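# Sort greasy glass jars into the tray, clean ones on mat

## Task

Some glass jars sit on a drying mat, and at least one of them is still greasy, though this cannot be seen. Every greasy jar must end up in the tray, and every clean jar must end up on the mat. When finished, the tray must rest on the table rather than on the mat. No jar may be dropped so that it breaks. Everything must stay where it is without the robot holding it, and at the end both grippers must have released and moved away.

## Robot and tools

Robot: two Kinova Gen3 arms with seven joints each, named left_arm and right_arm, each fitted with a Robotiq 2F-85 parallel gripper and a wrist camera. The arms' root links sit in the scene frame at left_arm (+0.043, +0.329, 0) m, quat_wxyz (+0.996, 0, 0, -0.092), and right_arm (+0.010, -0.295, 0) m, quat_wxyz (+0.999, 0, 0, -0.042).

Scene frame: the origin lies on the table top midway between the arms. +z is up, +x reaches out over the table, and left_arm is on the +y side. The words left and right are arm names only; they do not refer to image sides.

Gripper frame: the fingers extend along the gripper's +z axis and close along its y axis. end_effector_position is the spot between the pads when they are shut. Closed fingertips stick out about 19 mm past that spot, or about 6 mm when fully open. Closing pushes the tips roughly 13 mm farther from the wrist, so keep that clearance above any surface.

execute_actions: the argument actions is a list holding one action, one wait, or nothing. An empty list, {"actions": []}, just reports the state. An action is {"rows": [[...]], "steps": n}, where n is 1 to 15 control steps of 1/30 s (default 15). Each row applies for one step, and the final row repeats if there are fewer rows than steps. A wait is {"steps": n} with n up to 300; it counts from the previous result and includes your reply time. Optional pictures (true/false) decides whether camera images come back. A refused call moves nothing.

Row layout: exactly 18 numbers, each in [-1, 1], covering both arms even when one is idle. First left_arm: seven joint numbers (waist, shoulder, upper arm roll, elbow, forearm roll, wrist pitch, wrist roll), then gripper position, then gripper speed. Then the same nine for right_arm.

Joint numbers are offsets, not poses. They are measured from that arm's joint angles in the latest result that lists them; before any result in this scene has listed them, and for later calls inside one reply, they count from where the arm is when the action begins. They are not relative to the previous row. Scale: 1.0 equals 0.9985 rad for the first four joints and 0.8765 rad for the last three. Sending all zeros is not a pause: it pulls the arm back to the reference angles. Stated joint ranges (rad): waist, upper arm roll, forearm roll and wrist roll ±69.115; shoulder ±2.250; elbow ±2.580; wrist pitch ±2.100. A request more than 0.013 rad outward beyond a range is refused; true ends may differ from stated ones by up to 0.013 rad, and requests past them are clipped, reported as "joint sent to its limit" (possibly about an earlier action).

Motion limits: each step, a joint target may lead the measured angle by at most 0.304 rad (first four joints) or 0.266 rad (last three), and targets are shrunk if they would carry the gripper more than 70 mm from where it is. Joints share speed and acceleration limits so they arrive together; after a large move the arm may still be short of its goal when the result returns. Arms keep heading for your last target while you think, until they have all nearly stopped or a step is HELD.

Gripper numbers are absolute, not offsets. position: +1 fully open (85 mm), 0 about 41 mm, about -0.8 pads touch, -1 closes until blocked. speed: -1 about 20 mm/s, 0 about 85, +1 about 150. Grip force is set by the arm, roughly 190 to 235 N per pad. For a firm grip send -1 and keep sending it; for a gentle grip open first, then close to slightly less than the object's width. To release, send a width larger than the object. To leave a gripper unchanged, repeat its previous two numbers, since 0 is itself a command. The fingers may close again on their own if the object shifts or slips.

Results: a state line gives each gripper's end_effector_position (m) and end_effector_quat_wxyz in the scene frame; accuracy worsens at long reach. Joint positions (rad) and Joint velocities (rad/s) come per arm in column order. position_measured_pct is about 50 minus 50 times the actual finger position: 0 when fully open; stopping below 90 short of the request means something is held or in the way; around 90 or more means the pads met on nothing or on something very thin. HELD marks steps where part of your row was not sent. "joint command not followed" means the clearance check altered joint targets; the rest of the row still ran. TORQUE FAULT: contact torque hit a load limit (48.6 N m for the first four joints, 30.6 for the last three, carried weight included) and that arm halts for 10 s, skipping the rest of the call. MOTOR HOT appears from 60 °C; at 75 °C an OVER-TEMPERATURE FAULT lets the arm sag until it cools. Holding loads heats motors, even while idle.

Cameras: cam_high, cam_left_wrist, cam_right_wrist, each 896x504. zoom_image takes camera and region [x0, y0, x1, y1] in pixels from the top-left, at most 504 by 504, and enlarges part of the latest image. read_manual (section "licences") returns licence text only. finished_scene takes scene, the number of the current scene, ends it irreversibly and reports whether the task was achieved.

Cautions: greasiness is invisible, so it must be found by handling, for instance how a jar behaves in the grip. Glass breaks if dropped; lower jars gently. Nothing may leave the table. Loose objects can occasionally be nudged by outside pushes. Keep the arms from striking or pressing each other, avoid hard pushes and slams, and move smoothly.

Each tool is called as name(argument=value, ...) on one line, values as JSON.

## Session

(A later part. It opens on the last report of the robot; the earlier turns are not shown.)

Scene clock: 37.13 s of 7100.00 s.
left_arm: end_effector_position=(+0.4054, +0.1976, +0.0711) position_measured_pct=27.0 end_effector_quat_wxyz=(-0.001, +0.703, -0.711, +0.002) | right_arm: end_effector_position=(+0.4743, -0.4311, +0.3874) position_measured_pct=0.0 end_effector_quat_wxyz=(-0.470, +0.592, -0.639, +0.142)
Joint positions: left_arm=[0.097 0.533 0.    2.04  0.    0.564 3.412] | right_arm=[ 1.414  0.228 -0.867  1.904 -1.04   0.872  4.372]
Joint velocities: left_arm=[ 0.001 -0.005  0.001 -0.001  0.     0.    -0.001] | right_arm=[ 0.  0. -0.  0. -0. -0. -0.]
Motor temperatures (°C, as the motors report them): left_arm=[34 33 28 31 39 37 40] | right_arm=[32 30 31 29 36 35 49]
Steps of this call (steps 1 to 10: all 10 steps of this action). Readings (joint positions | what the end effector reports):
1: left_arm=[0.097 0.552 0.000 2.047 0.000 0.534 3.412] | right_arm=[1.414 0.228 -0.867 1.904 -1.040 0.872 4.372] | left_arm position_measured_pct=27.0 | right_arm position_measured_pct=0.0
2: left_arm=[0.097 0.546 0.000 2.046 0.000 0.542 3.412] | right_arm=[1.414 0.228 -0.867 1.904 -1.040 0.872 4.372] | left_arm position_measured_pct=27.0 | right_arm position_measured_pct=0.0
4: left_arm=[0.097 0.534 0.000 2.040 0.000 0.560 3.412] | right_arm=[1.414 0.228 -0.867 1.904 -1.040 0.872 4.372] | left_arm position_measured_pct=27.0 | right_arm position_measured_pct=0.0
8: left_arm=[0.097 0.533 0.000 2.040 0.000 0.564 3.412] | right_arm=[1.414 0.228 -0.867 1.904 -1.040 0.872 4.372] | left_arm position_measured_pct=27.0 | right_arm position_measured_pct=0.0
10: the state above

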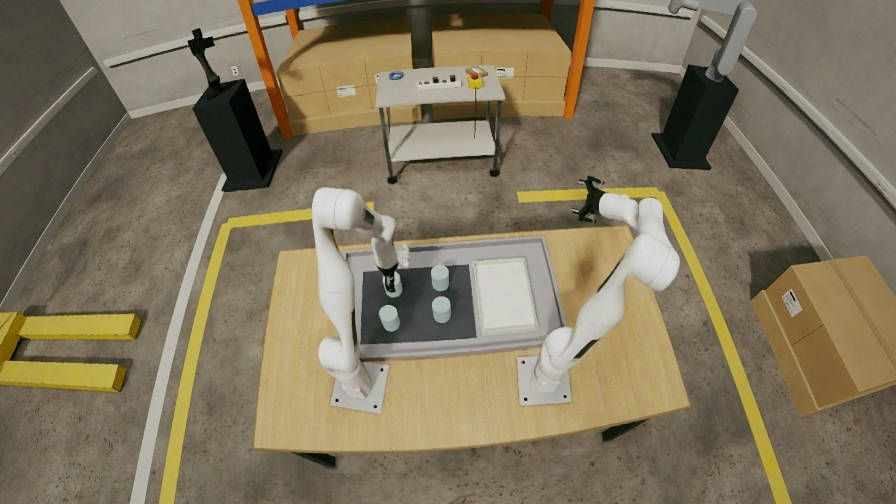

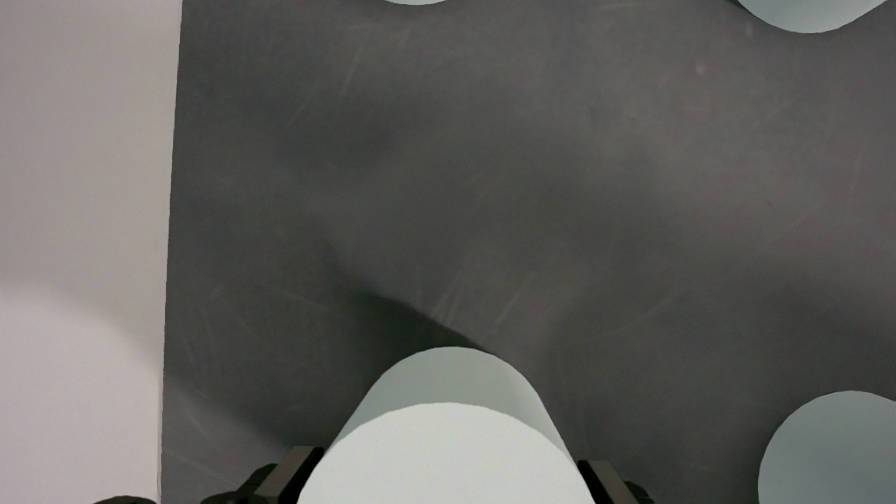

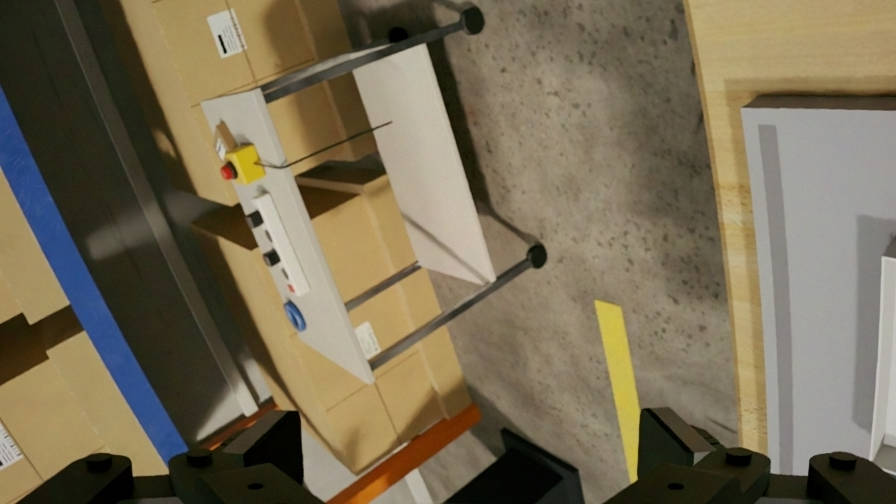

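execute_actions(actions=[{"rows":[[0,0.007,0,0.003,0,-0.012,0,0.445,-1,0,0,0,0,0,0,0,1,0],[0,0.012,0,0.005,0,-0.02,0,0.445,-1,0,0,0,0,0,0,0,1,0],[0,0.016,0,0.006,0,-0.027,0,0.445,-1,0,0,0,0,0,0,0,1,0],[0,0.018,0,0.007,0,-0.032,0,0.445,-1,0,0,0,0,0,0,0,1,0],[0,0.02,0,0.008,0,-0.035,0,0.445,-1,0,0,0,0,0,0,0,1,0],[0,0.02,0,0.008,0,-0.035,0,0.445,-1,0,0,0,0,0,0,0,1,0],[0,0.02,0,0.008,0,-0.035,0,0.445,-1,0,0,0,0,0,0,0,1,0],[0,0.02,0,0.008,0,-0.035,0,0.445,-1,0,0,0,0,0,0,0,1,0],[0,0.02,0,0.008,0,-0.035,0,0.5,-0.3,0,0,0,0,0,0,0,1,0]]}], pictures=false)

execute_actions(actions=[{"rows":[[0,0,0,0,0,0,0,0.458,-1,0,0,0,0,0,0,0,1,0]],"steps":12}], pictures=false)

execute_actions(actions=[{"rows":[[0,-0.021,0,-0.008,0,0.035,0,0.458,-1,0,0,0,0,0,0,0,1,0]],"steps":10}])

Scene clock: 42.30 s of 7100.00 s.
left_arm: end_effector_position=(+0.4061, +0.1974, +0.0623) position_measured_pct=25.0 end_effector_quat_wxyz=(-0.002, +0.703, -0.711, +0.004) | right_arm: end_effector_position=(+0.4743, -0.4311, +0.3874) position_measured_pct=0.0 end_effector_quat_wxyz=(-0.470, +0.592, -0.639, +0.142)
Joint positions: left_arm=[0.097 0.553 0.    2.047 0.    0.533 3.412] | right_arm=[ 1.414  0.228 -0.867  1.904 -1.04   0.872  4.372]
Joint velocities: left_arm=[-0.     0.004  0.001  0.003 -0.    -0.001 -0.   ] | right_arm=[-0.     0.    -0.    -0.    -0.    -0.    -0.001]
Motor temperatures (°C, as the motors report them): left_arm=[34 33 28 31 39 37 40] | right_arm=[32 30 31 29 36 35 49]
Steps of this call (steps 1 to 15: the robot went on to your last target; steps 16 to 90: nothing new was sent; then 1.67 s passed at rest; steps 91 to 105: all 15 steps of this action). Readings (joint positions | what the end effector reports):
91: left_arm=[0.097 0.534 0.000 2.040 0.000 0.563 3.412] | right_arm=[1.414 0.228 -0.867 1.904 -1.040 0.872 4.372] | left_arm position_measured_pct=27.0 | right_arm position_measured_pct=0.0
92: left_arm=[0.097 0.539 0.000 2.041 0.000 0.557 3.412] | right_arm=[1.414 0.228 -0.867 1.904 -1.040 0.872 4.372] | left_arm position_measured_pct=27.0 | right_arm position_measured_pct=0.0
94: left_arm=[0.097 0.547 0.000 2.045 0.000 0.544 3.412] | right_arm=[1.414 0.228 -0.867 1.904 -1.040 0.872 4.372] | left_arm position_measured_pct=27.0 | right_arm position_measured_pct=0.0
98: left_arm=[0.097 0.552 0.000 2.047 0.000 0.533 3.412] | right_arm=[1.414 0.228 -0.867 1.904 -1.040 0.872 4.372] | left_arm position_measured_pct=27.0 | right_arm position_measured_pct=0.0
105: the state above

Scene clock: 42.70 s of 7100.00 s.
left_arm: end_effector_position=(+0.4065, +0.1974, +0.0626) position_measured_pct=26.6 end_effector_quat_wxyz=(-0.002, +0.703, -0.711, +0.004) | right_arm: end_effector_position=(+0.4743, -0.4311, +0.3874) position_measured_pct=0.0 end_effector_quat_wxyz=(-0.470, +0.592, -0.639, +0.142)
Joint positions: left_arm=[ 0.097  0.552  0.     2.047 -0.     0.533  3.412] | right_arm=[ 1.414  0.228 -0.867  1.904 -1.04   0.872  4.372]
Joint velocities: left_arm=[-0.    -0.001  0.     0.    -0.     0.002 -0.001] | right_arm=[0.    0.    0.    0.001 0.    0.001 0.001]
Motor temperatures (°C, as the motors report them): left_arm=[34 33 28 31 39 37 40] | right_arm=[32 30 31 29 36 35 49]
Steps of this call (steps 1 to 12: all 12 steps of this action). Readings (joint positions | what the end effector reports):
1: left_arm=[0.097 0.553 0.000 2.047 0.000 0.533 3.412] | right_arm=[1.414 0.228 -0.867 1.904 -1.040 0.872 4.372] | left_arm position_measured_pct=25.0 | right_arm position_measured_pct=0.0
2: left_arm=[0.097 0.552 0.000 2.047 0.000 0.533 3.412] | right_arm=[1.414 0.228 -0.867 1.904 -1.040 0.872 4.372] | left_arm position_measured_pct=25.4 | right_arm position_measured_pct=0.0
4: left_arm=[0.097 0.552 0.000 2.047 -0.000 0.533 3.412] | right_arm=[1.414 0.228 -0.867 1.904 -1.040 0.872 4.372] | left_arm position_measured_pct=26.2 | right_arm position_measured_pct=0.0
8: left_arm=[0.097 0.552 0.000 2.047 -0.000 0.533 3.412] | right_arm=[1.414 0.228 -0.867 1.904 -1.040 0.872 4.372] | left_arm position_measured_pct=26.6 | right_arm position_measured_pct=0.0
12: the state above

Scene clock: 43.03 s of 7100.00 s.
left_arm: end_effector_position=(+0.4060, +0.1975, +0.0717) position_measured_pct=26.6 end_effector_quat_wxyz=(-0.002, +0.703, -0.711, +0.003) | right_arm: end_effector_position=(+0.4743, -0.4311, +0.3874) position_measured_pct=0.0 end_effector_quat_wxyz=(-0.470, +0.592, -0.639, +0.142)
Joint positions: left_arm=[ 0.097  0.532  0.     2.039 -0.     0.564  3.412] | right_arm=[ 1.414  0.228 -0.867  1.904 -1.04   0.872  4.372]
Joint velocities: left_arm=[-0.001 -0.005  0.001 -0.001  0.    -0.001  0.001] | right_arm=[-0.     0.     0.     0.    -0.001  0.001 -0.   ]
Motor temperatures (°C, as the motors report them): left_arm=[34 33 28 31 39 37 40] | right_arm=[32 30 31 29 36 35 49]
Steps of this call (steps 1 to 10: all 10 steps of this action). Readings (joint positions | what the end effector reports):
1: left_arm=[0.097 0.551 0.000 2.047 -0.000 0.534 3.412] | right_arm=[1.414 0.228 -0.867 1.904 -1.040 0.872 4.372] | left_arm position_measured_pct=26.6 | right_arm position_measured_pct=0.0
2: left_arm=[0.097 0.544 0.000 2.045 0.000 0.542 3.412] | right_arm=[1.414 0.228 -0.867 1.904 -1.040 0.872 4.372] | left_arm position_measured_pct=26.6 | right_arm position_measured_pct=0.0
4: left_arm=[0.097 0.532 0.000 2.040 -0.000 0.560 3.412] | right_arm=[1.414 0.228 -0.867 1.904 -1.040 0.872 4.372] | left_arm position_measured_pct=26.6 | right_arm position_measured_pct=0.0
8: left_arm=[0.097 0.532 0.000 2.039 -0.000 0.564 3.412] | right_arm=[1.414 0.228 -0.867 1.904 -1.040 0.872 4.372] | left_arm position_measured_pct=26.6 | right_arm position_measured_pct=0.0
10: the state above

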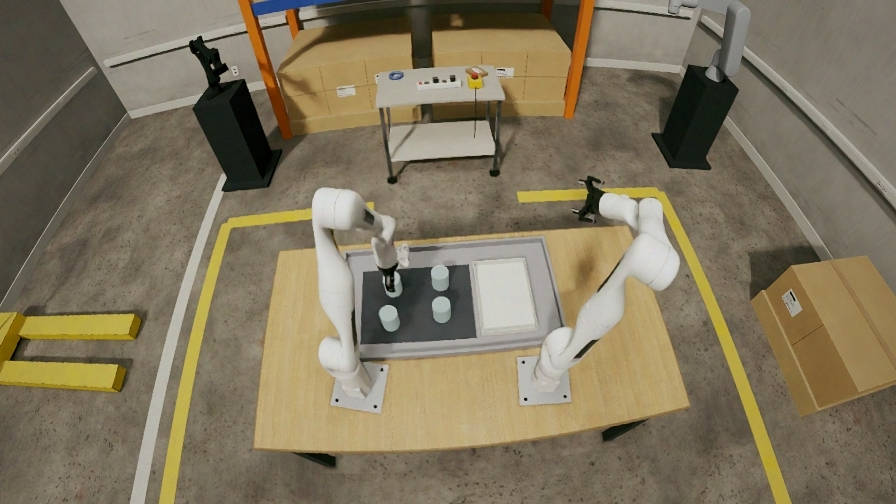

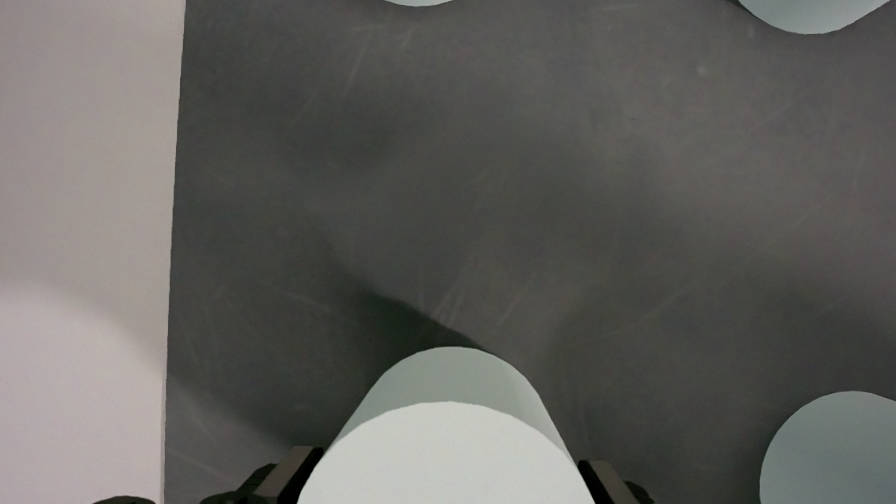

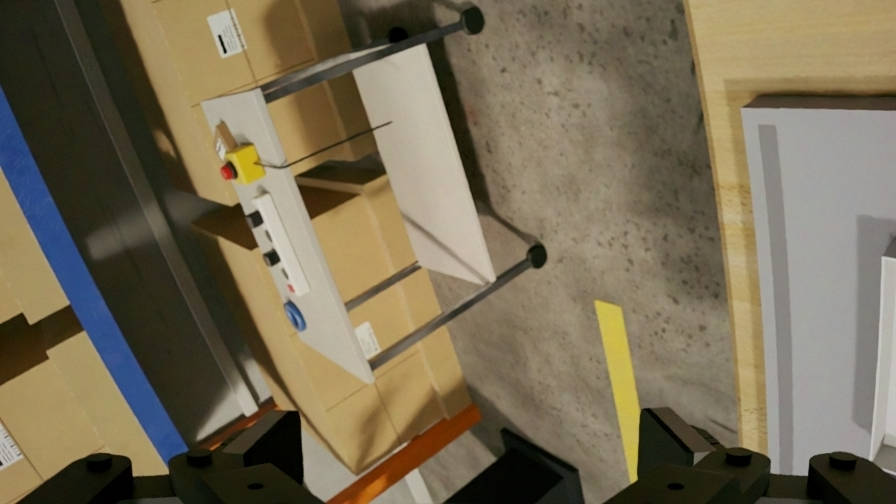

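execute_actions(actions=[{"rows":[[0,0.007,0,0.003,0,-0.012,0,0.458,-1,0,0,0,0,0,0,0,1,0],[0,0.012,0,0.005,0,-0.02,0,0.458,-1,0,0,0,0,0,0,0,1,0],[0,0.016,0,0.006,0,-0.027,0,0.458,-1,0,0,0,0,0,0,0,1,0],[0,0.018,0,0.007,0,-0.032,0,0.458,-1,0,0,0,0,0,0,0,1,0],[0,0.02,0,0.008,0,-0.035,0,0.458,-1,0,0,0,0,0,0,0,1,0],[0,0.02,0,0.008,0,-0.035,0,0.458,-1,0,0,0,0,0,0,0,1,0],[0,0.02,0,0.008,0,-0.035,0,0.458,-1,0,0,0,0,0,0,0,1,0],[0,0.02,0,0.008,0,-0.035,0,0.458,-1,0,0,0,0,0,0,0,1,0],[0,0.02,0,0.008,0,-0.035,0,1,0,0,0,0,0,0,0,0,1,0]],"steps":13}], pictures=false)

execute_actions(actions=[{"rows":[[0,-0.143,0,-0.068,0,0.251,0,1,0,0,0,0,0,0,0,0,1,0]],"steps":14}], pictures=false)

execute_actions(actions=[{"rows":[[0.342,0.187,0,-0.349,0,0.185,0.402,1,0,0,0,0,0,0,0,0,1,0]]}], pictures=false)

execute_actions(actions=[{"steps":10}])

Scene clock: 50.97 s of 7100.00 s.
left_arm: end_effector_position=(+0.4068, +0.1973, +0.0630) position_measured_pct=19.4 end_effector_quat_wxyz=(-0.003, +0.703, -0.711, +0.005) | right_arm: end_effector_position=(+0.4743, -0.4311, +0.3874) position_measured_pct=0.0 end_effector_quat_wxyz=(-0.470, +0.592, -0.639, +0.142)
Joint positions: left_arm=[ 0.097  0.551  0.     2.047 -0.     0.533  3.412] | right_arm=[ 1.414  0.228 -0.867  1.904 -1.04   0.872  4.372]
Joint velocities: left_arm=[ 0.003  0.003  0.     0.002 -0.    -0.001  0.001] | right_arm=[-0.     0.     0.    -0.    -0.001  0.001 -0.   ]
Motor temperatures (°C, as the motors report them): left_arm=[34 33 28 31 39 37 40] | right_arm=[32 30 31 29 36 35 49]
Steps of this call (steps 1 to 15: the robot went on to your last target; steps 16 to 90: nothing new was sent; then 4.50 s passed at rest; steps 91 to 103: all 13 steps of this action). Readings (joint positions | what the end effector reports):
91: left_arm=[0.097 0.532 0.000 2.039 -0.000 0.563 3.412] | right_arm=[1.414 0.228 -0.867 1.904 -1.040 0.872 4.372] | left_arm position_measured_pct=26.6 | right_arm position_measured_pct=0.0
92: left_arm=[0.097 0.537 0.000 2.041 0.000 0.557 3.412] | right_arm=[1.414 0.228 -0.867 1.904 -1.040 0.872 4.372] | left_arm position_measured_pct=26.6 | right_arm position_measured_pct=0.0
94: left_arm=[0.097 0.546 0.000 2.044 -0.000 0.544 3.412] | right_arm=[1.414 0.228 -0.867 1.904 -1.040 0.872 4.372] | left_arm position_measured_pct=26.6 | right_arm position_measured_pct=0.0
98: left_arm=[0.097 0.550 0.000 2.047 -0.000 0.533 3.412] | right_arm=[1.414 0.228 -0.867 1.904 -1.040 0.872 4.372] | left_arm position_measured_pct=26.6 | right_arm position_measured_pct=0.0
103: the state above

Scene clock: 51.43 s of 7100.00 s.
left_arm: end_effector_position=(+0.4030, +0.1984, +0.1295) position_measured_pct=0.0 end_effector_quat_wxyz=(+0.000, +0.703, -0.711, -0.001) | right_arm: end_effector_position=(+0.4743, -0.4311, +0.3874) position_measured_pct=0.0 end_effector_quat_wxyz=(-0.470, +0.592, -0.639, +0.142)
Joint positions: left_arm=[ 0.097  0.411  0.     1.979 -0.     0.753  3.412] | right_arm=[ 1.414  0.228 -0.867  1.904 -1.04   0.872  4.372]
Joint velocities: left_arm=[-0.001 -0.026 -0.001 -0.003  0.     0.003 -0.001] | right_arm=[ 0.    -0.     0.     0.001 -0.     0.     0.   ]
Motor temperatures (°C, as the motors report them): left_arm=[34 33 28 31 39 37 40] | right_arm=[32 30 31 29 36 35 49]
Steps of this call (steps 1 to 14: all 14 steps of this action). Readings (joint positions | what the end effector reports):
1: left_arm=[0.097 0.550 0.000 2.047 -0.000 0.534 3.412] | right_arm=[1.414 0.228 -0.867 1.904 -1.040 0.872 4.372] | left_arm position_measured_pct=16.7 | right_arm position_measured_pct=0.0
2: left_arm=[0.097 0.544 0.000 2.045 -0.000 0.541 3.412] | right_arm=[1.414 0.228 -0.867 1.904 -1.040 0.872 4.372] | left_arm position_measured_pct=13.5 | right_arm position_measured_pct=0.0
4: left_arm=[0.097 0.516 0.000 2.033 -0.000 0.580 3.412] | right_arm=[1.414 0.228 -0.867 1.904 -1.040 0.872 4.372] | left_arm position_measured_pct=7.9 | right_arm position_measured_pct=0.0
8: left_arm=[0.097 0.432 0.000 1.990 0.000 0.715 3.412] | right_arm=[1.414 0.228 -0.867 1.904 -1.040 0.872 4.372] | left_arm position_measured_pct=0.8 | right_arm position_measured_pct=0.0
14: the state above

Scene clock: 51.93 s of 7100.00 s.
left_arm: end_effector_position=(+0.4240, +0.0374, +0.1301) position_measured_pct=0.0 end_effector_quat_wxyz=(+0.001, +0.707, -0.707, +0.000) | right_arm: end_effector_position=(+0.4743, -0.4311, +0.3874) position_measured_pct=0.0 end_effector_quat_wxyz=(-0.470, +0.592, -0.639, +0.142)
Joint positions: left_arm=[0.414 0.584 0.002 1.653 0.001 0.904 3.741] | right_arm=[ 1.414  0.228 -0.867  1.904 -1.04   0.872  4.372]
Joint velocities: left_arm=[ 0.393  0.196  0.025 -0.446  0.009  0.2    0.499] | right_arm=[-0.    -0.     0.    -0.     0.001  0.001 -0.001]
Motor temperatures (°C, as the motors report them): left_arm=[34 33 28 31 39 37 40] | right_arm=[32 30 31 29 36 35 49]
Steps of this call (steps 1 to 15: all 15 steps of this action). Readings (joint positions | what the end effector reports):
1: left_arm=[0.099 0.412 0.000 1.978 -0.000 0.754 3.413] | right_arm=[1.414 0.228 -0.867 1.904 -1.040 0.872 4.372] | left_arm position_measured_pct=0.0 | right_arm position_measured_pct=0.0
2: left_arm=[0.106 0.416 -0.001 1.973 -0.001 0.757 3.417] | right_arm=[1.414 0.228 -0.867 1.904 -1.040 0.872 4.372] | left_arm position_measured_pct=0.0 | right_arm position_measured_pct=0.0
4: left_arm=[0.136 0.435 -0.002 1.946 -0.001 0.771 3.440] | right_arm=[1.414 0.228 -0.867 1.904 -1.040 0.872 4.372] | left_arm position_measured_pct=0.0 | right_arm position_measured_pct=0.0
8: left_arm=[0.245 0.496 -0.001 1.837 -0.000 0.823 3.540] | right_arm=[1.414 0.228 -0.867 1.904 -1.040 0.872 4.372] | left_arm position_measured_pct=0.0 | right_arm position_measured_pct=0.0
15: the state above

Scene clock: 52.27 s of 7100.00 s.
left_arm: end_effector_position=(+0.4222, +0.0256, +0.1294) position_measured_pct=0.0 end_effector_quat_wxyz=(+0.000, +0.707, -0.707, -0.001) | right_arm: end_effector_position=(+0.4743, -0.4311, +0.3874) position_measured_pct=0.0 end_effector_quat_wxyz=(-0.470, +0.592, -0.639, +0.142)
Joint positions: left_arm=[0.438 0.597 0.    1.631 0.    0.915 3.765] | right_arm=[ 1.414  0.228 -0.867  1.904 -1.04   0.872  4.372]
Joint velocities: left_arm=[ 0.008  0.007  0.001  0.    -0.    -0.     0.   ] | right_arm=[-0.    -0.     0.    -0.001 -0.001 -0.    -0.002]
Motor temperatures (°C, as the motors report them): left_arm=[34 33 28 31 39 37 40] | right_arm=[32 30 31 29 36 35 49]
Steps of this call (steps 1 to 10: the robot went on to your last target). Readings (joint positions | what the end effector reports):
1: left_arm=[0.424 0.590 0.003 1.641 0.001 0.910 3.755] | right_arm=[1.414 0.228 -0.867 1.904 -1.040 0.872 4.372] | left_arm position_measured_pct=0.0 | right_arm position_measured_pct=0.0
2: left_arm=[0.430 0.592 0.003 1.634 0.001 0.913 3.762] | right_arm=[1.414 0.228 -0.867 1.904 -1.040 0.872 4.372] | left_arm position_measured_pct=0.0 | right_arm position_measured_pct=0.0
4: left_arm=[0.433 0.594 0.002 1.631 0.000 0.915 3.765] | right_arm=[1.414 0.228 -0.867 1.904 -1.040 0.872 4.372] | left_arm position_measured_pct=0.0 | right_arm position_measured_pct=0.0
8: left_arm=[0.437 0.597 0.000 1.631 0.000 0.915 3.765] | right_arm=[1.414 0.228 -0.867 1.904 -1.040 0.872 4.372] | left_arm position_measured_pct=0.0 | right_arm position_measured_pct=0.0
10: the state above

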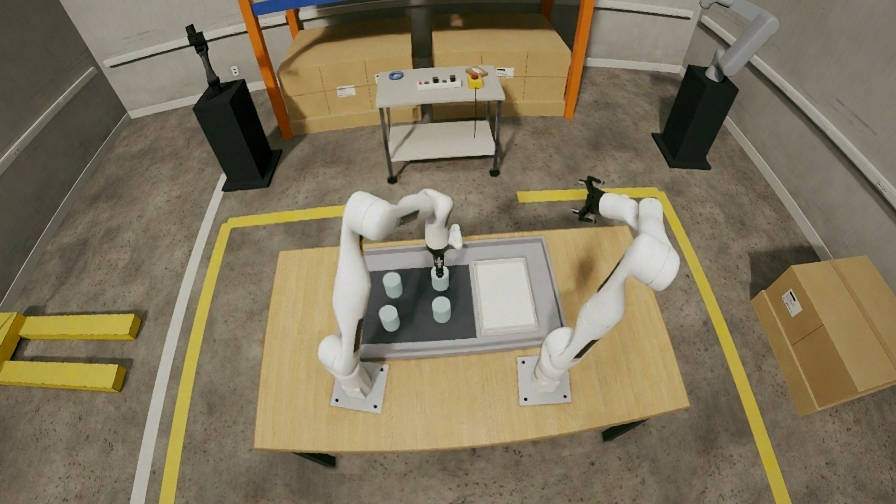

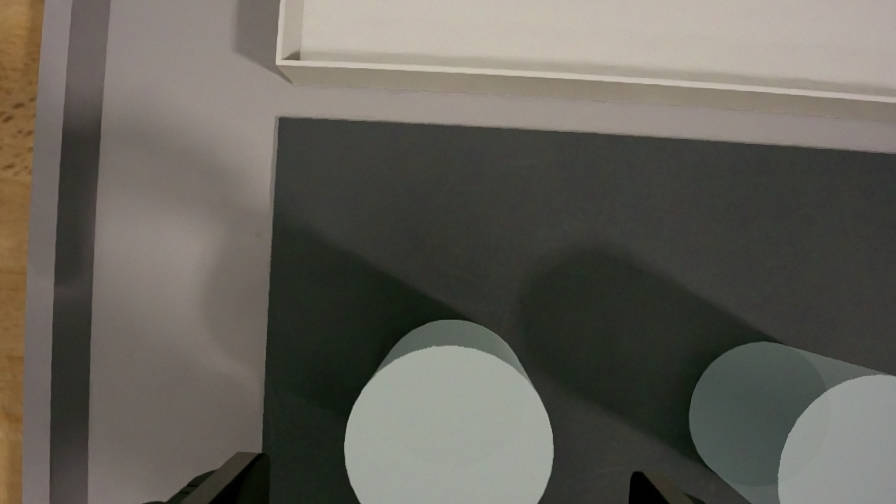

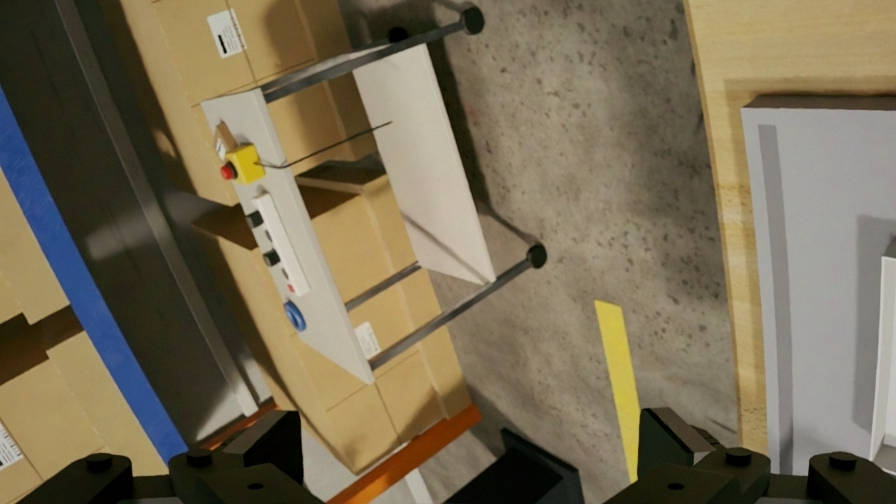

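execute_actions(actions=[{"rows":[[0,0.1165,0,0.054,0,-0.196,0,1,0,0,0,0,0,0,0,0,1,0]],"steps":14}], pictures=false)

execute_actions(actions=[{"rows":[[0,0,0,0,0,0,0,0.5,-0.1,0,0,0,0,0,0,0,1,0]],"steps":12}], pictures=false)

execute_actions(actions=[{"rows":[[0,0,0,0,0,0,0,0.458,-1,0,0,0,0,0,0,0,1,0]],"steps":12}])

execute_actions(actions=[{"rows":[[0,-0.0165,0,-0.008,0,0.028,0,0.458,-1,0,0,0,0,0,0,0,1,0]],"steps":10}])

Scene clock: 56.77 s of 7100.00 s.
left_arm: end_effector_position=(+0.4250, +0.0236, +0.0610) position_measured_pct=0.0 end_effector_quat_wxyz=(+0.000, +0.707, -0.707, +0.001) | right_arm: end_effector_position=(+0.4743, -0.4312, +0.3874) position_measured_pct=0.0 end_effector_quat_wxyz=(-0.470, +0.592, -0.639, +0.142)
Joint positions: left_arm=[0.438 0.712 0.    1.685 0.    0.743 3.765] | right_arm=[ 1.414  0.228 -0.867  1.904 -1.04   0.872  4.372]
Joint velocities: left_arm=[-0.     0.016  0.     0.     0.     0.     0.001] | right_arm=[-0.    -0.     0.     0.     0.001  0.001 -0.   ]
Motor temperatures (°C, as the motors report them): left_arm=[34 33 28 31 39 37 40] | right_arm=[32 30 31 29 36 35 49]
Steps of this call (steps 1 to 30: the robot went on to your last target; steps 31 to 90: nothing new was sent; then 1.03 s passed at rest; steps 91 to 104: all 14 steps of this action). Readings (joint positions | what the end effector reports):
91: left_arm=[0.439 0.599 0.000 1.631 -0.000 0.914 3.765] | right_arm=[1.414 0.228 -0.867 1.904 -1.040 0.872 4.372] | left_arm position_measured_pct=0.0 | right_arm position_measured_pct=0.0
92: left_arm=[0.439 0.605 0.000 1.633 0.000 0.906 3.765] | right_arm=[1.414 0.228 -0.867 1.904 -1.040 0.872 4.372] | left_arm position_measured_pct=0.0 | right_arm position_measured_pct=0.0
94: left_arm=[0.438 0.635 0.001 1.645 0.000 0.867 3.765] | right_arm=[1.414 0.228 -0.867 1.904 -1.040 0.872 4.372] | left_arm position_measured_pct=0.0 | right_arm position_measured_pct=0.0
98: left_arm=[0.438 0.704 0.000 1.681 -0.000 0.758 3.765] | right_arm=[1.414 0.228 -0.867 1.904 -1.040 0.872 4.372] | left_arm position_measured_pct=0.0 | right_arm position_measured_pct=0.0
104: the state above

Scene clock: 57.17 s of 7100.00 s.
left_arm: end_effector_position=(+0.4249, +0.0235, +0.0610) position_measured_pct=23.8 end_effector_quat_wxyz=(+0.000, +0.707, -0.707, +0.001) | right_arm: end_effector_position=(+0.4743, -0.4312, +0.3874) position_measured_pct=0.0 end_effector_quat_wxyz=(-0.470, +0.592, -0.639, +0.142)
Joint positions: left_arm=[0.438 0.712 0.001 1.685 0.    0.744 3.765] | right_arm=[ 1.414  0.228 -0.867  1.904 -1.04   0.872  4.372]
Joint velocities: left_arm=[-0.001  0.001  0.001  0.001  0.001 -0.     0.001] | right_arm=[ 0.     0.     0.     0.     0.001  0.    -0.   ]
Motor temperatures (°C, as the motors report them): left_arm=[34 33 28 31 39 37 40] | right_arm=[32 30 31 29 36 35 49]
Steps of this call (steps 1 to 12: all 12 steps of this action). Readings (joint positions | what the end effector reports):
1: left_arm=[0.438 0.712 0.000 1.685 0.000 0.743 3.765] | right_arm=[1.414 0.228 -0.867 1.904 -1.040 0.872 4.372] | left_arm position_measured_pct=0.0 | right_arm position_measured_pct=0.0
2: left_arm=[0.438 0.711 0.000 1.685 0.000 0.743 3.765] | right_arm=[1.414 0.228 -0.867 1.904 -1.040 0.872 4.372] | left_arm position_measured_pct=0.4 | right_arm position_measured_pct=0.0
4: left_arm=[0.438 0.712 0.000 1.685 0.000 0.743 3.765] | right_arm=[1.414 0.228 -0.867 1.904 -1.040 0.872 4.372] | left_arm position_measured_pct=4.4 | right_arm position_measured_pct=0.0
8: left_arm=[0.438 0.712 0.000 1.685 0.000 0.743 3.765] | right_arm=[1.414 0.228 -0.867 1.904 -1.040 0.872 4.372] | left_arm position_measured_pct=14.7 | right_arm position_measured_pct=0.0
12: the state above

Scene clock: 57.57 s of 7100.00 s.
left_arm: end_effector_position=(+0.4246, +0.0235, +0.0610) position_measured_pct=27.0 end_effector_quat_wxyz=(+0.000, +0.707, -0.707, +0.001) | right_arm: end_effector_position=(+0.4743, -0.4312, +0.3874) position_measured_pct=0.0 end_effector_quat_wxyz=(-0.470, +0.592, -0.639, +0.142)
Joint positions: left_arm=[0.438 0.712 0.001 1.685 0.    0.744 3.765] | right_arm=[ 1.414  0.228 -0.867  1.904 -1.04   0.872  4.372]
Joint velocities: left_arm=[-0.    -0.     0.     0.    -0.    -0.    -0.001] | right_arm=[ 0.    -0.     0.    -0.    -0.001  0.002  0.   ]
Motor temperatures (°C, as the motors report them): left_arm=[34 33 28 31 39 37 40] | right_arm=[32 30 31 29 36 35 49]
Steps of this call (steps 1 to 12: all 12 steps of this action). Readings (joint positions | what the end effector reports):
1: left_arm=[0.438 0.712 0.001 1.685 0.000 0.744 3.765] | right_arm=[1.414 0.228 -0.867 1.904 -1.040 0.872 4.372] | left_arm position_measured_pct=24.6 | right_arm position_measured_pct=0.0
2: left_arm=[0.438 0.712 0.001 1.685 0.000 0.744 3.765] | right_arm=[1.414 0.228 -0.867 1.904 -1.040 0.872 4.372] | left_arm position_measured_pct=25.0 | right_arm position_measured_pct=0.0
4: left_arm=[0.438 0.712 0.001 1.685 0.000 0.744 3.765] | right_arm=[1.414 0.228 -0.867 1.904 -1.040 0.872 4.372] | left_arm position_measured_pct=26.2 | right_arm position_measured_pct=0.0
8: left_arm=[0.438 0.712 0.001 1.685 0.000 0.744 3.765] | right_arm=[1.414 0.228 -0.867 1.904 -1.040 0.872 4.372] | left_arm position_measured_pct=27.0 | right_arm position_measured_pct=0.0
12: the state above

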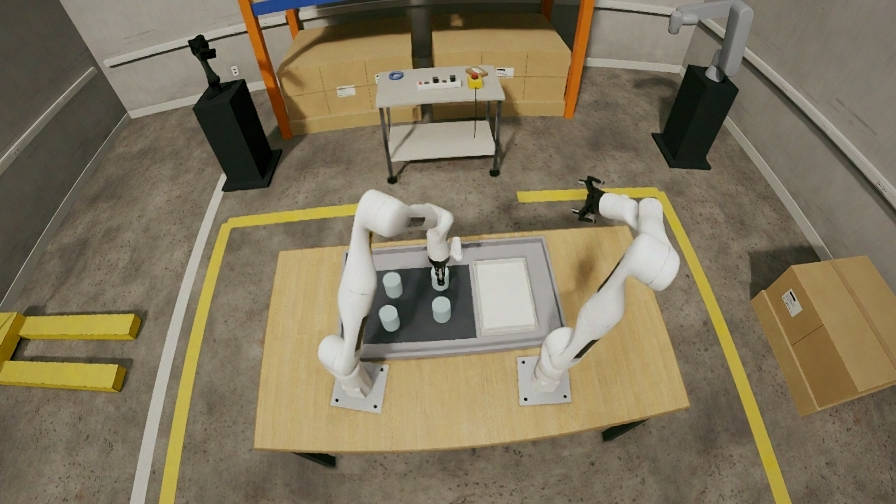

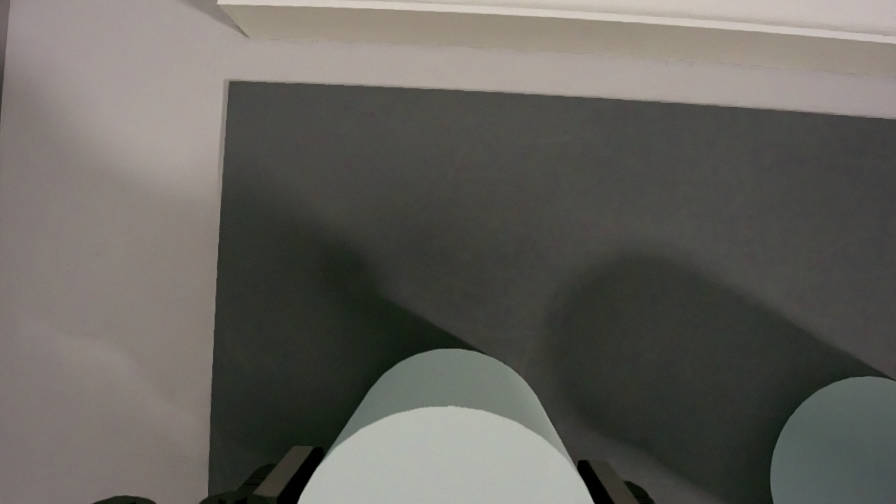

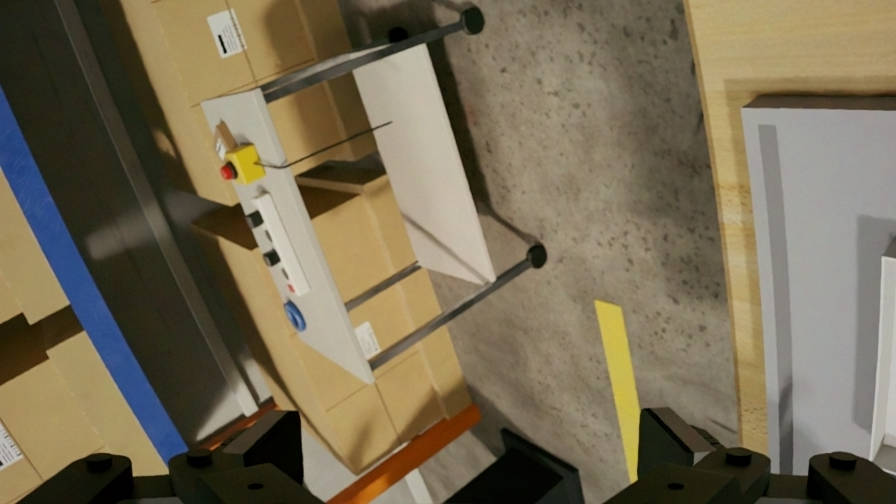

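Scene clock: 57.90 s of 7100.00 s.
left_arm: end_effector_position=(+0.4248, +0.0234, +0.0706) position_measured_pct=26.6 end_effector_quat_wxyz=(+0.000, +0.707, -0.707, +0.000) | right_arm: end_effector_position=(+0.4743, -0.4312, +0.3874) position_measured_pct=0.0 end_effector_quat_wxyz=(-0.470, +0.592, -0.639, +0.142)
Joint positions: left_arm=[0.438 0.696 0.001 1.677 0.    0.768 3.765] | right_arm=[ 1.414  0.228 -0.867  1.904 -1.04   0.872  4.372]
Joint velocities: left_arm=[ 0.001 -0.004  0.001 -0.    -0.     0.002 -0.   ] | right_arm=[ 0.     0.     0.     0.    -0.001 -0.001  0.001]
Motor temperatures (°C, as the motors report them): left_arm=[34 33 28 31 39 37 40] | right_arm=[32 30 31 29 36 35 49]
Steps of this call (steps 1 to 10: all 10 steps of this action). Readings (joint positions | what the end effector reports):
1: left_arm=[0.438 0.711 0.001 1.685 0.000 0.745 3.765] | right_arm=[1.414 0.228 -0.867 1.904 -1.040 0.872 4.372] | left_arm position_measured_pct=27.0 | right_arm position_measured_pct=0.0
2: left_arm=[0.438 0.705 0.001 1.683 0.000 0.753 3.765] | right_arm=[1.414 0.228 -0.867 1.904 -1.040 0.872 4.372] | left_arm position_measured_pct=26.6 | right_arm position_measured_pct=0.0
4: left_arm=[0.438 0.697 0.001 1.677 0.000 0.766 3.765] | right_arm=[1.414 0.228 -0.867 1.904 -1.040 0.872 4.372] | left_arm position_measured_pct=26.6 | right_arm position_measured_pct=0.0
8: left_arm=[0.438 0.696 0.001 1.677 0.000 0.768 3.765] | right_arm=[1.414 0.228 -0.867 1.904 -1.040 0.872 4.372] | left_arm position_measured_pct=26.6 | right_arm position_measured_pct=0.0
10: the state above

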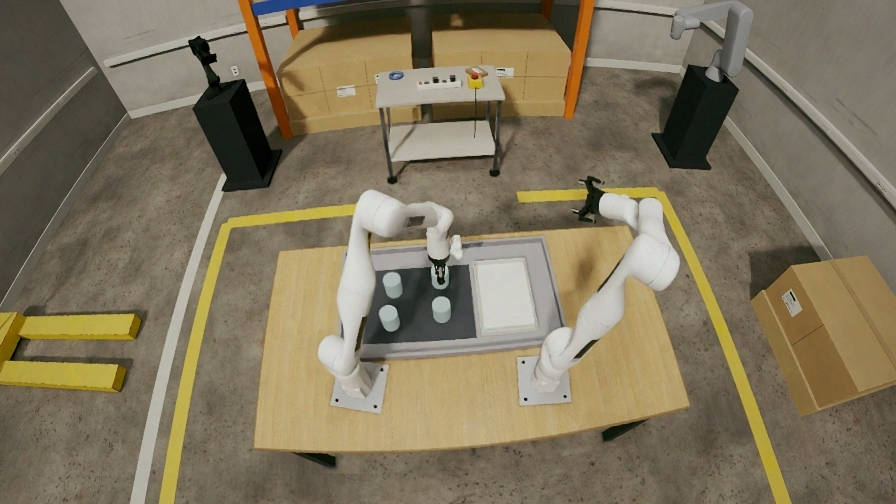

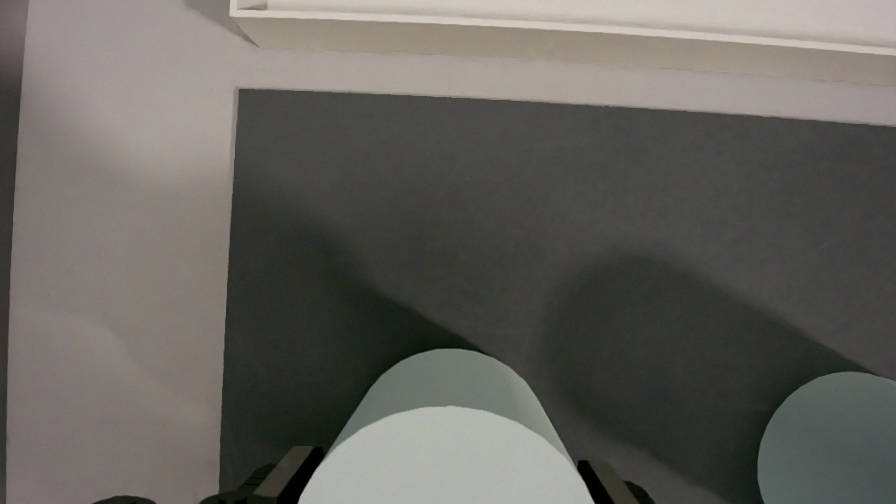

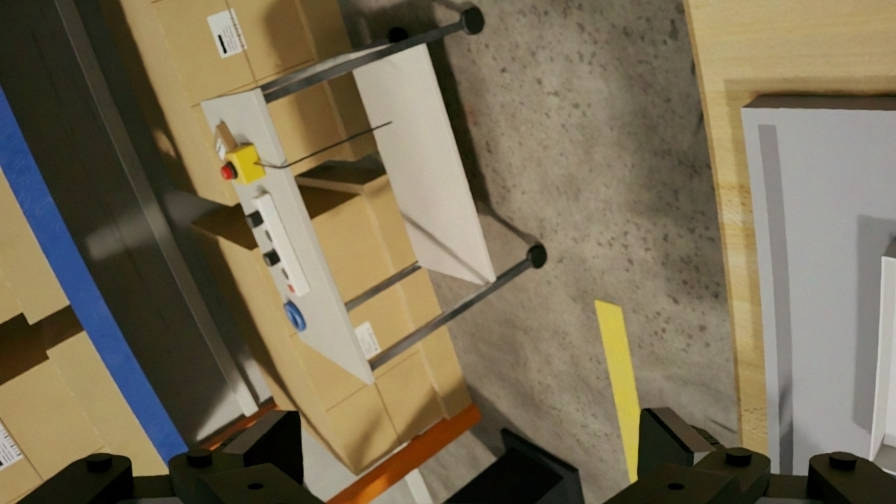

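execute_actions(actions=[{"rows":[[0,0.006,0,0.003,0,-0.01,0,0.458,-1,0,0,0,0,0,0,0,1,0],[0,0.01,0,0.005,0,-0.017,0,0.458,-1,0,0,0,0,0,0,0,1,0],[0,0.013,0,0.006,0,-0.022,0,0.458,-1,0,0,0,0,0,0,0,1,0],[0,0.015,0,0.007,0,-0.026,0,0.458,-1,0,0,0,0,0,0,0,1,0],[0,0.016,0,0.008,0,-0.028,0,0.458,-1,0,0,0,0,0,0,0,1,0],[0,0.016,0,0.008,0,-0.028,0,0.458,-1,0,0,0,0,0,0,0,1,0],[0,0.016,0,0.008,0,-0.028,0,0.458,-1,0,0,0,0,0,0,0,1,0],[0,0.016,0,0.008,0,-0.028,0,0.458,-1,0,0,0,0,0,0,0,1,0],[0,0.016,0,0.008,0,-0.028,0,1,0,0,0,0,0,0,0,0,1,0]],"steps":13}], pictures=false)

execute_actions(actions=[{"rows":[[0,-0.115,0,-0.054,0,0.196,0,1,0,0,0,0,0,0,0,0,1,0]],"steps":13}], pictures=false)

execute_actions(actions=[{"rows":[[0.193,-0.175,0,0.323,0,-0.172,0.218,1,0,0,0,0,0,0,0,0,1,0]]}], pictures=false)

execute_actions(actions=[{"steps":6}])

Scene clock: 65.10 s of 7100.00 s.
left_arm: end_effector_position=(+0.4248, +0.0234, +0.0613) position_measured_pct=19.4 end_effector_quat_wxyz=(+0.000, +0.707, -0.707, +0.001) | right_arm: end_effector_position=(+0.4743, -0.4312, +0.3874) position_measured_pct=0.0 end_effector_quat_wxyz=(-0.470, +0.592, -0.639, +0.142)
Joint positions: left_arm=[0.438 0.711 0.001 1.685 0.    0.744 3.765] | right_arm=[ 1.414  0.228 -0.867  1.904 -1.04   0.872  4.372]
Joint velocities: left_arm=[-0.002  0.002 -0.     0.002  0.     0.    -0.001] | right_arm=[ 0. -0. -0. -0.  0.  0.  0.]
Motor temperatures (°C, as the motors report them): left_arm=[34 33 28 31 39 37 40] | right_arm=[32 30 31 29 36 35 49]
Steps of this call (steps 1 to 15: the robot went on to your last target; steps 16 to 90: nothing new was sent; then 3.77 s passed at rest; steps 91 to 103: all 13 steps of this action). Readings (joint positions | what the end effector reports):
91: left_arm=[0.438 0.697 0.001 1.677 0.000 0.767 3.765] | right_arm=[1.414 0.228 -0.867 1.904 -1.040 0.872 4.372] | left_arm position_measured_pct=26.6 | right_arm position_measured_pct=0.0
92: left_arm=[0.438 0.701 0.001 1.678 0.000 0.762 3.765] | right_arm=[1.414 0.228 -0.867 1.904 -1.040 0.872 4.372] | left_arm position_measured_pct=26.6 | right_arm position_measured_pct=0.0
94: left_arm=[0.438 0.708 0.001 1.682 0.000 0.752 3.765] | right_arm=[1.414 0.228 -0.867 1.904 -1.040 0.872 4.372] | left_arm position_measured_pct=26.6 | right_arm position_measured_pct=0.0
98: left_arm=[0.438 0.711 0.001 1.685 0.000 0.744 3.765] | right_arm=[1.414 0.228 -0.867 1.904 -1.040 0.872 4.372] | left_arm position_measured_pct=26.6 | right_arm position_measured_pct=0.0
103: the state above

Scene clock: 65.53 s of 7100.00 s.
left_arm: end_effector_position=(+0.4217, +0.0256, +0.1287) position_measured_pct=0.0 end_effector_quat_wxyz=(+0.001, +0.707, -0.707, -0.002) | right_arm: end_effector_position=(+0.4743, -0.4312, +0.3874) position_measured_pct=0.0 end_effector_quat_wxyz=(-0.470, +0.592, -0.639, +0.142)
Joint positions: left_arm=[0.438 0.599 0.001 1.631 0.    0.916 3.765] | right_arm=[ 1.414  0.228 -0.867  1.904 -1.04   0.872  4.372]
Joint velocities: left_arm=[-0.001 -0.021 -0.     0.001 -0.     0.002 -0.001] | right_arm=[-0.     0.    -0.    -0.001 -0.002 -0.001 -0.   ]
Motor temperatures (°C, as the motors report them): left_arm=[34 33 28 31 39 37 40] | right_arm=[32 30 31 29 36 35 49]
Steps of this call (steps 1 to 13: all 13 steps of this action). Readings (joint positions | what the end effector reports):
1: left_arm=[0.438 0.710 0.001 1.685 0.000 0.745 3.765] | right_arm=[1.414 0.228 -0.867 1.904 -1.040 0.872 4.372] | left_arm position_measured_pct=16.7 | right_arm position_measured_pct=0.0
2: left_arm=[0.438 0.705 0.001 1.683 0.000 0.751 3.765] | right_arm=[1.414 0.228 -0.867 1.904 -1.040 0.872 4.372] | left_arm position_measured_pct=13.9 | right_arm position_measured_pct=0.0
4: left_arm=[0.438 0.677 0.001 1.672 0.000 0.789 3.765] | right_arm=[1.414 0.228 -0.867 1.904 -1.040 0.872 4.372] | left_arm position_measured_pct=7.9 | right_arm position_measured_pct=0.0
8: left_arm=[0.438 0.607 0.001 1.635 0.000 0.900 3.765] | right_arm=[1.414 0.228 -0.867 1.904 -1.040 0.872 4.372] | left_arm position_measured_pct=0.8 | right_arm position_measured_pct=0.0
13: the state above

Scene clock: 66.03 s of 7100.00 s.
left_arm: end_effector_position=(+0.2942, +0.0278, +0.1286) position_measured_pct=0.0 end_effector_quat_wxyz=(+0.001, +0.707, -0.707, -0.003) | right_arm: end_effector_position=(+0.4743, -0.4312, +0.3874) position_measured_pct=0.0 end_effector_quat_wxyz=(-0.470, +0.592, -0.639, +0.142)
Joint positions: left_arm=[0.624 0.431 0.002 1.948 0.001 0.768 3.953] | right_arm=[ 1.414  0.228 -0.867  1.904 -1.04   0.872  4.372]
Joint velocities: left_arm=[ 0.088 -0.078 -0.002  0.192 -0.    -0.081  0.11 ] | right_arm=[ 0.    -0.     0.     0.    -0.001 -0.001 -0.001]
Motor temperatures (°C, as the motors report them): left_arm=[34 33 28 31 39 37 40] | right_arm=[32 30 31 29 36 35 49]
Steps of this call (steps 1 to 15: all 15 steps of this action). Readings (joint positions | what the end effector reports):
1: left_arm=[0.439 0.597 0.000 1.632 0.000 0.915 3.765] | right_arm=[1.414 0.228 -0.867 1.904 -1.040 0.872 4.372] | left_arm position_measured_pct=0.0 | right_arm position_measured_pct=0.0
2: left_arm=[0.443 0.593 -0.000 1.637 -0.000 0.911 3.768] | right_arm=[1.414 0.228 -0.867 1.904 -1.040 0.872 4.372] | left_arm position_measured_pct=0.0 | right_arm position_measured_pct=0.0
4: left_arm=[0.462 0.575 -0.001 1.664 -0.001 0.896 3.785] | right_arm=[1.414 0.228 -0.867 1.904 -1.040 0.872 4.372] | left_arm position_measured_pct=0.0 | right_arm position_measured_pct=0.0
8: left_arm=[0.533 0.510 0.000 1.780 0.000 0.840 3.855] | right_arm=[1.414 0.228 -0.867 1.904 -1.040 0.872 4.372] | left_arm position_measured_pct=0.0 | right_arm position_measured_pct=0.0
15: the state above

Scene clock: 66.23 s of 7100.00 s.
left_arm: end_effector_position=(+0.2924, +0.0277, +0.1295) position_measured_pct=0.0 end_effector_quat_wxyz=(+0.000, +0.707, -0.707, -0.001) | right_arm: end_effector_position=(+0.4743, -0.4312, +0.3874) position_measured_pct=0.0 end_effector_quat_wxyz=(-0.470, +0.592, -0.639, +0.142)
Joint positions: left_arm=[0.629 0.425 0.001 1.953 0.    0.765 3.956] | right_arm=[ 1.414  0.228 -0.867  1.904 -1.04   0.872  4.372]
Joint velocities: left_arm=[ 0.012 -0.012  0.001  0.001 -0.     0.002  0.001] | right_arm=[ 0.     0.001  0.     0.    -0.001 -0.001  0.001]
Motor temperatures (°C, as the motors report them): left_arm=[34 33 28 31 39 37 40] | right_arm=[32 30 31 29 36 35 49]
Steps of this call (steps 1 to 6: the robot went on to your last target). Readings (joint positions | what the end effector reports):
1: left_arm=[0.626 0.430 0.002 1.951 0.001 0.767 3.955] | right_arm=[1.414 0.228 -0.867 1.904 -1.040 0.872 4.372] | left_arm position_measured_pct=0.0 | right_arm position_measured_pct=0.0
2: left_arm=[0.626 0.429 0.002 1.952 0.000 0.766 3.956] | right_arm=[1.414 0.228 -0.867 1.904 -1.040 0.872 4.372] | left_arm position_measured_pct=0.0 | right_arm position_measured_pct=0.0
4: left_arm=[0.628 0.427 0.001 1.953 0.000 0.765 3.956] | right_arm=[1.414 0.228 -0.867 1.904 -1.040 0.872 4.372] | left_arm position_measured_pct=0.0 | right_arm position_measured_pct=0.0
6: the state above

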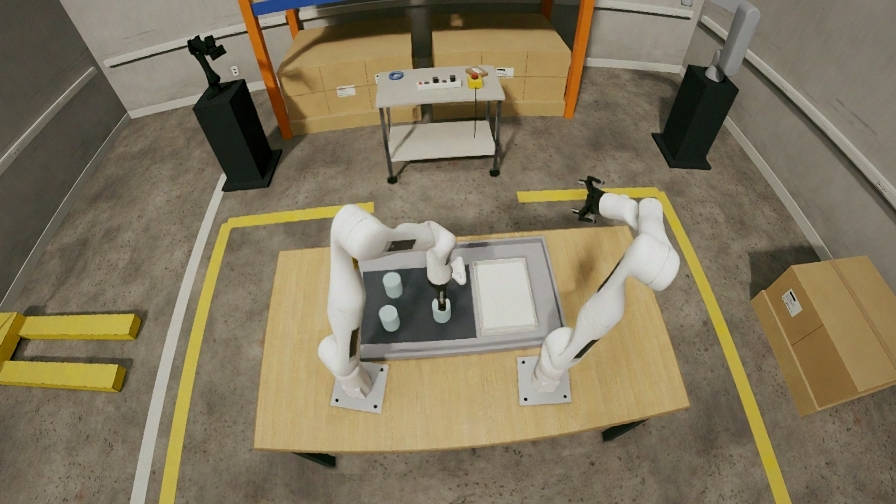

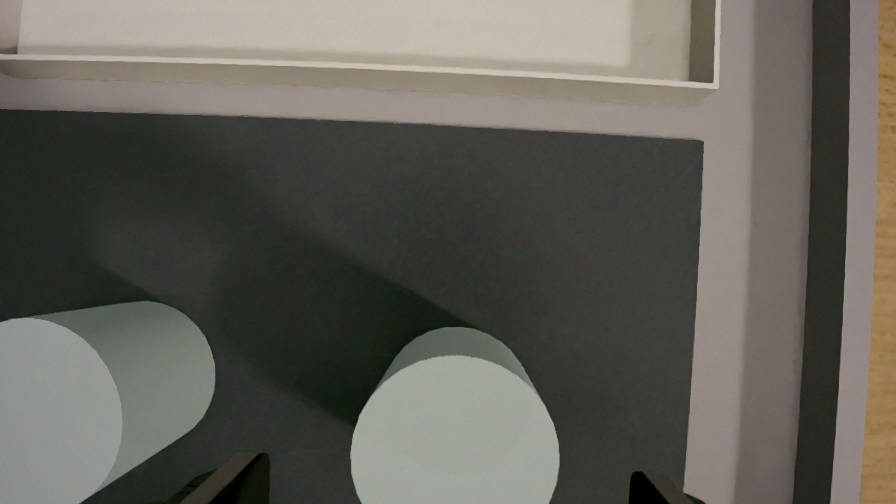

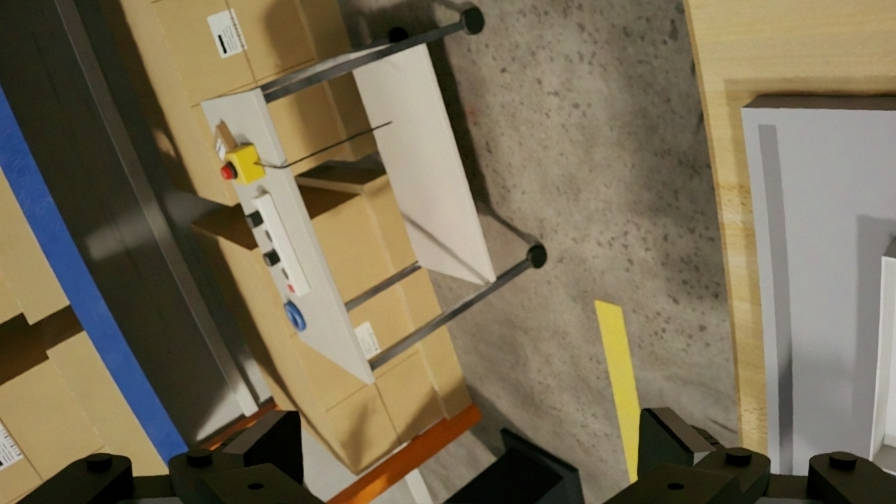

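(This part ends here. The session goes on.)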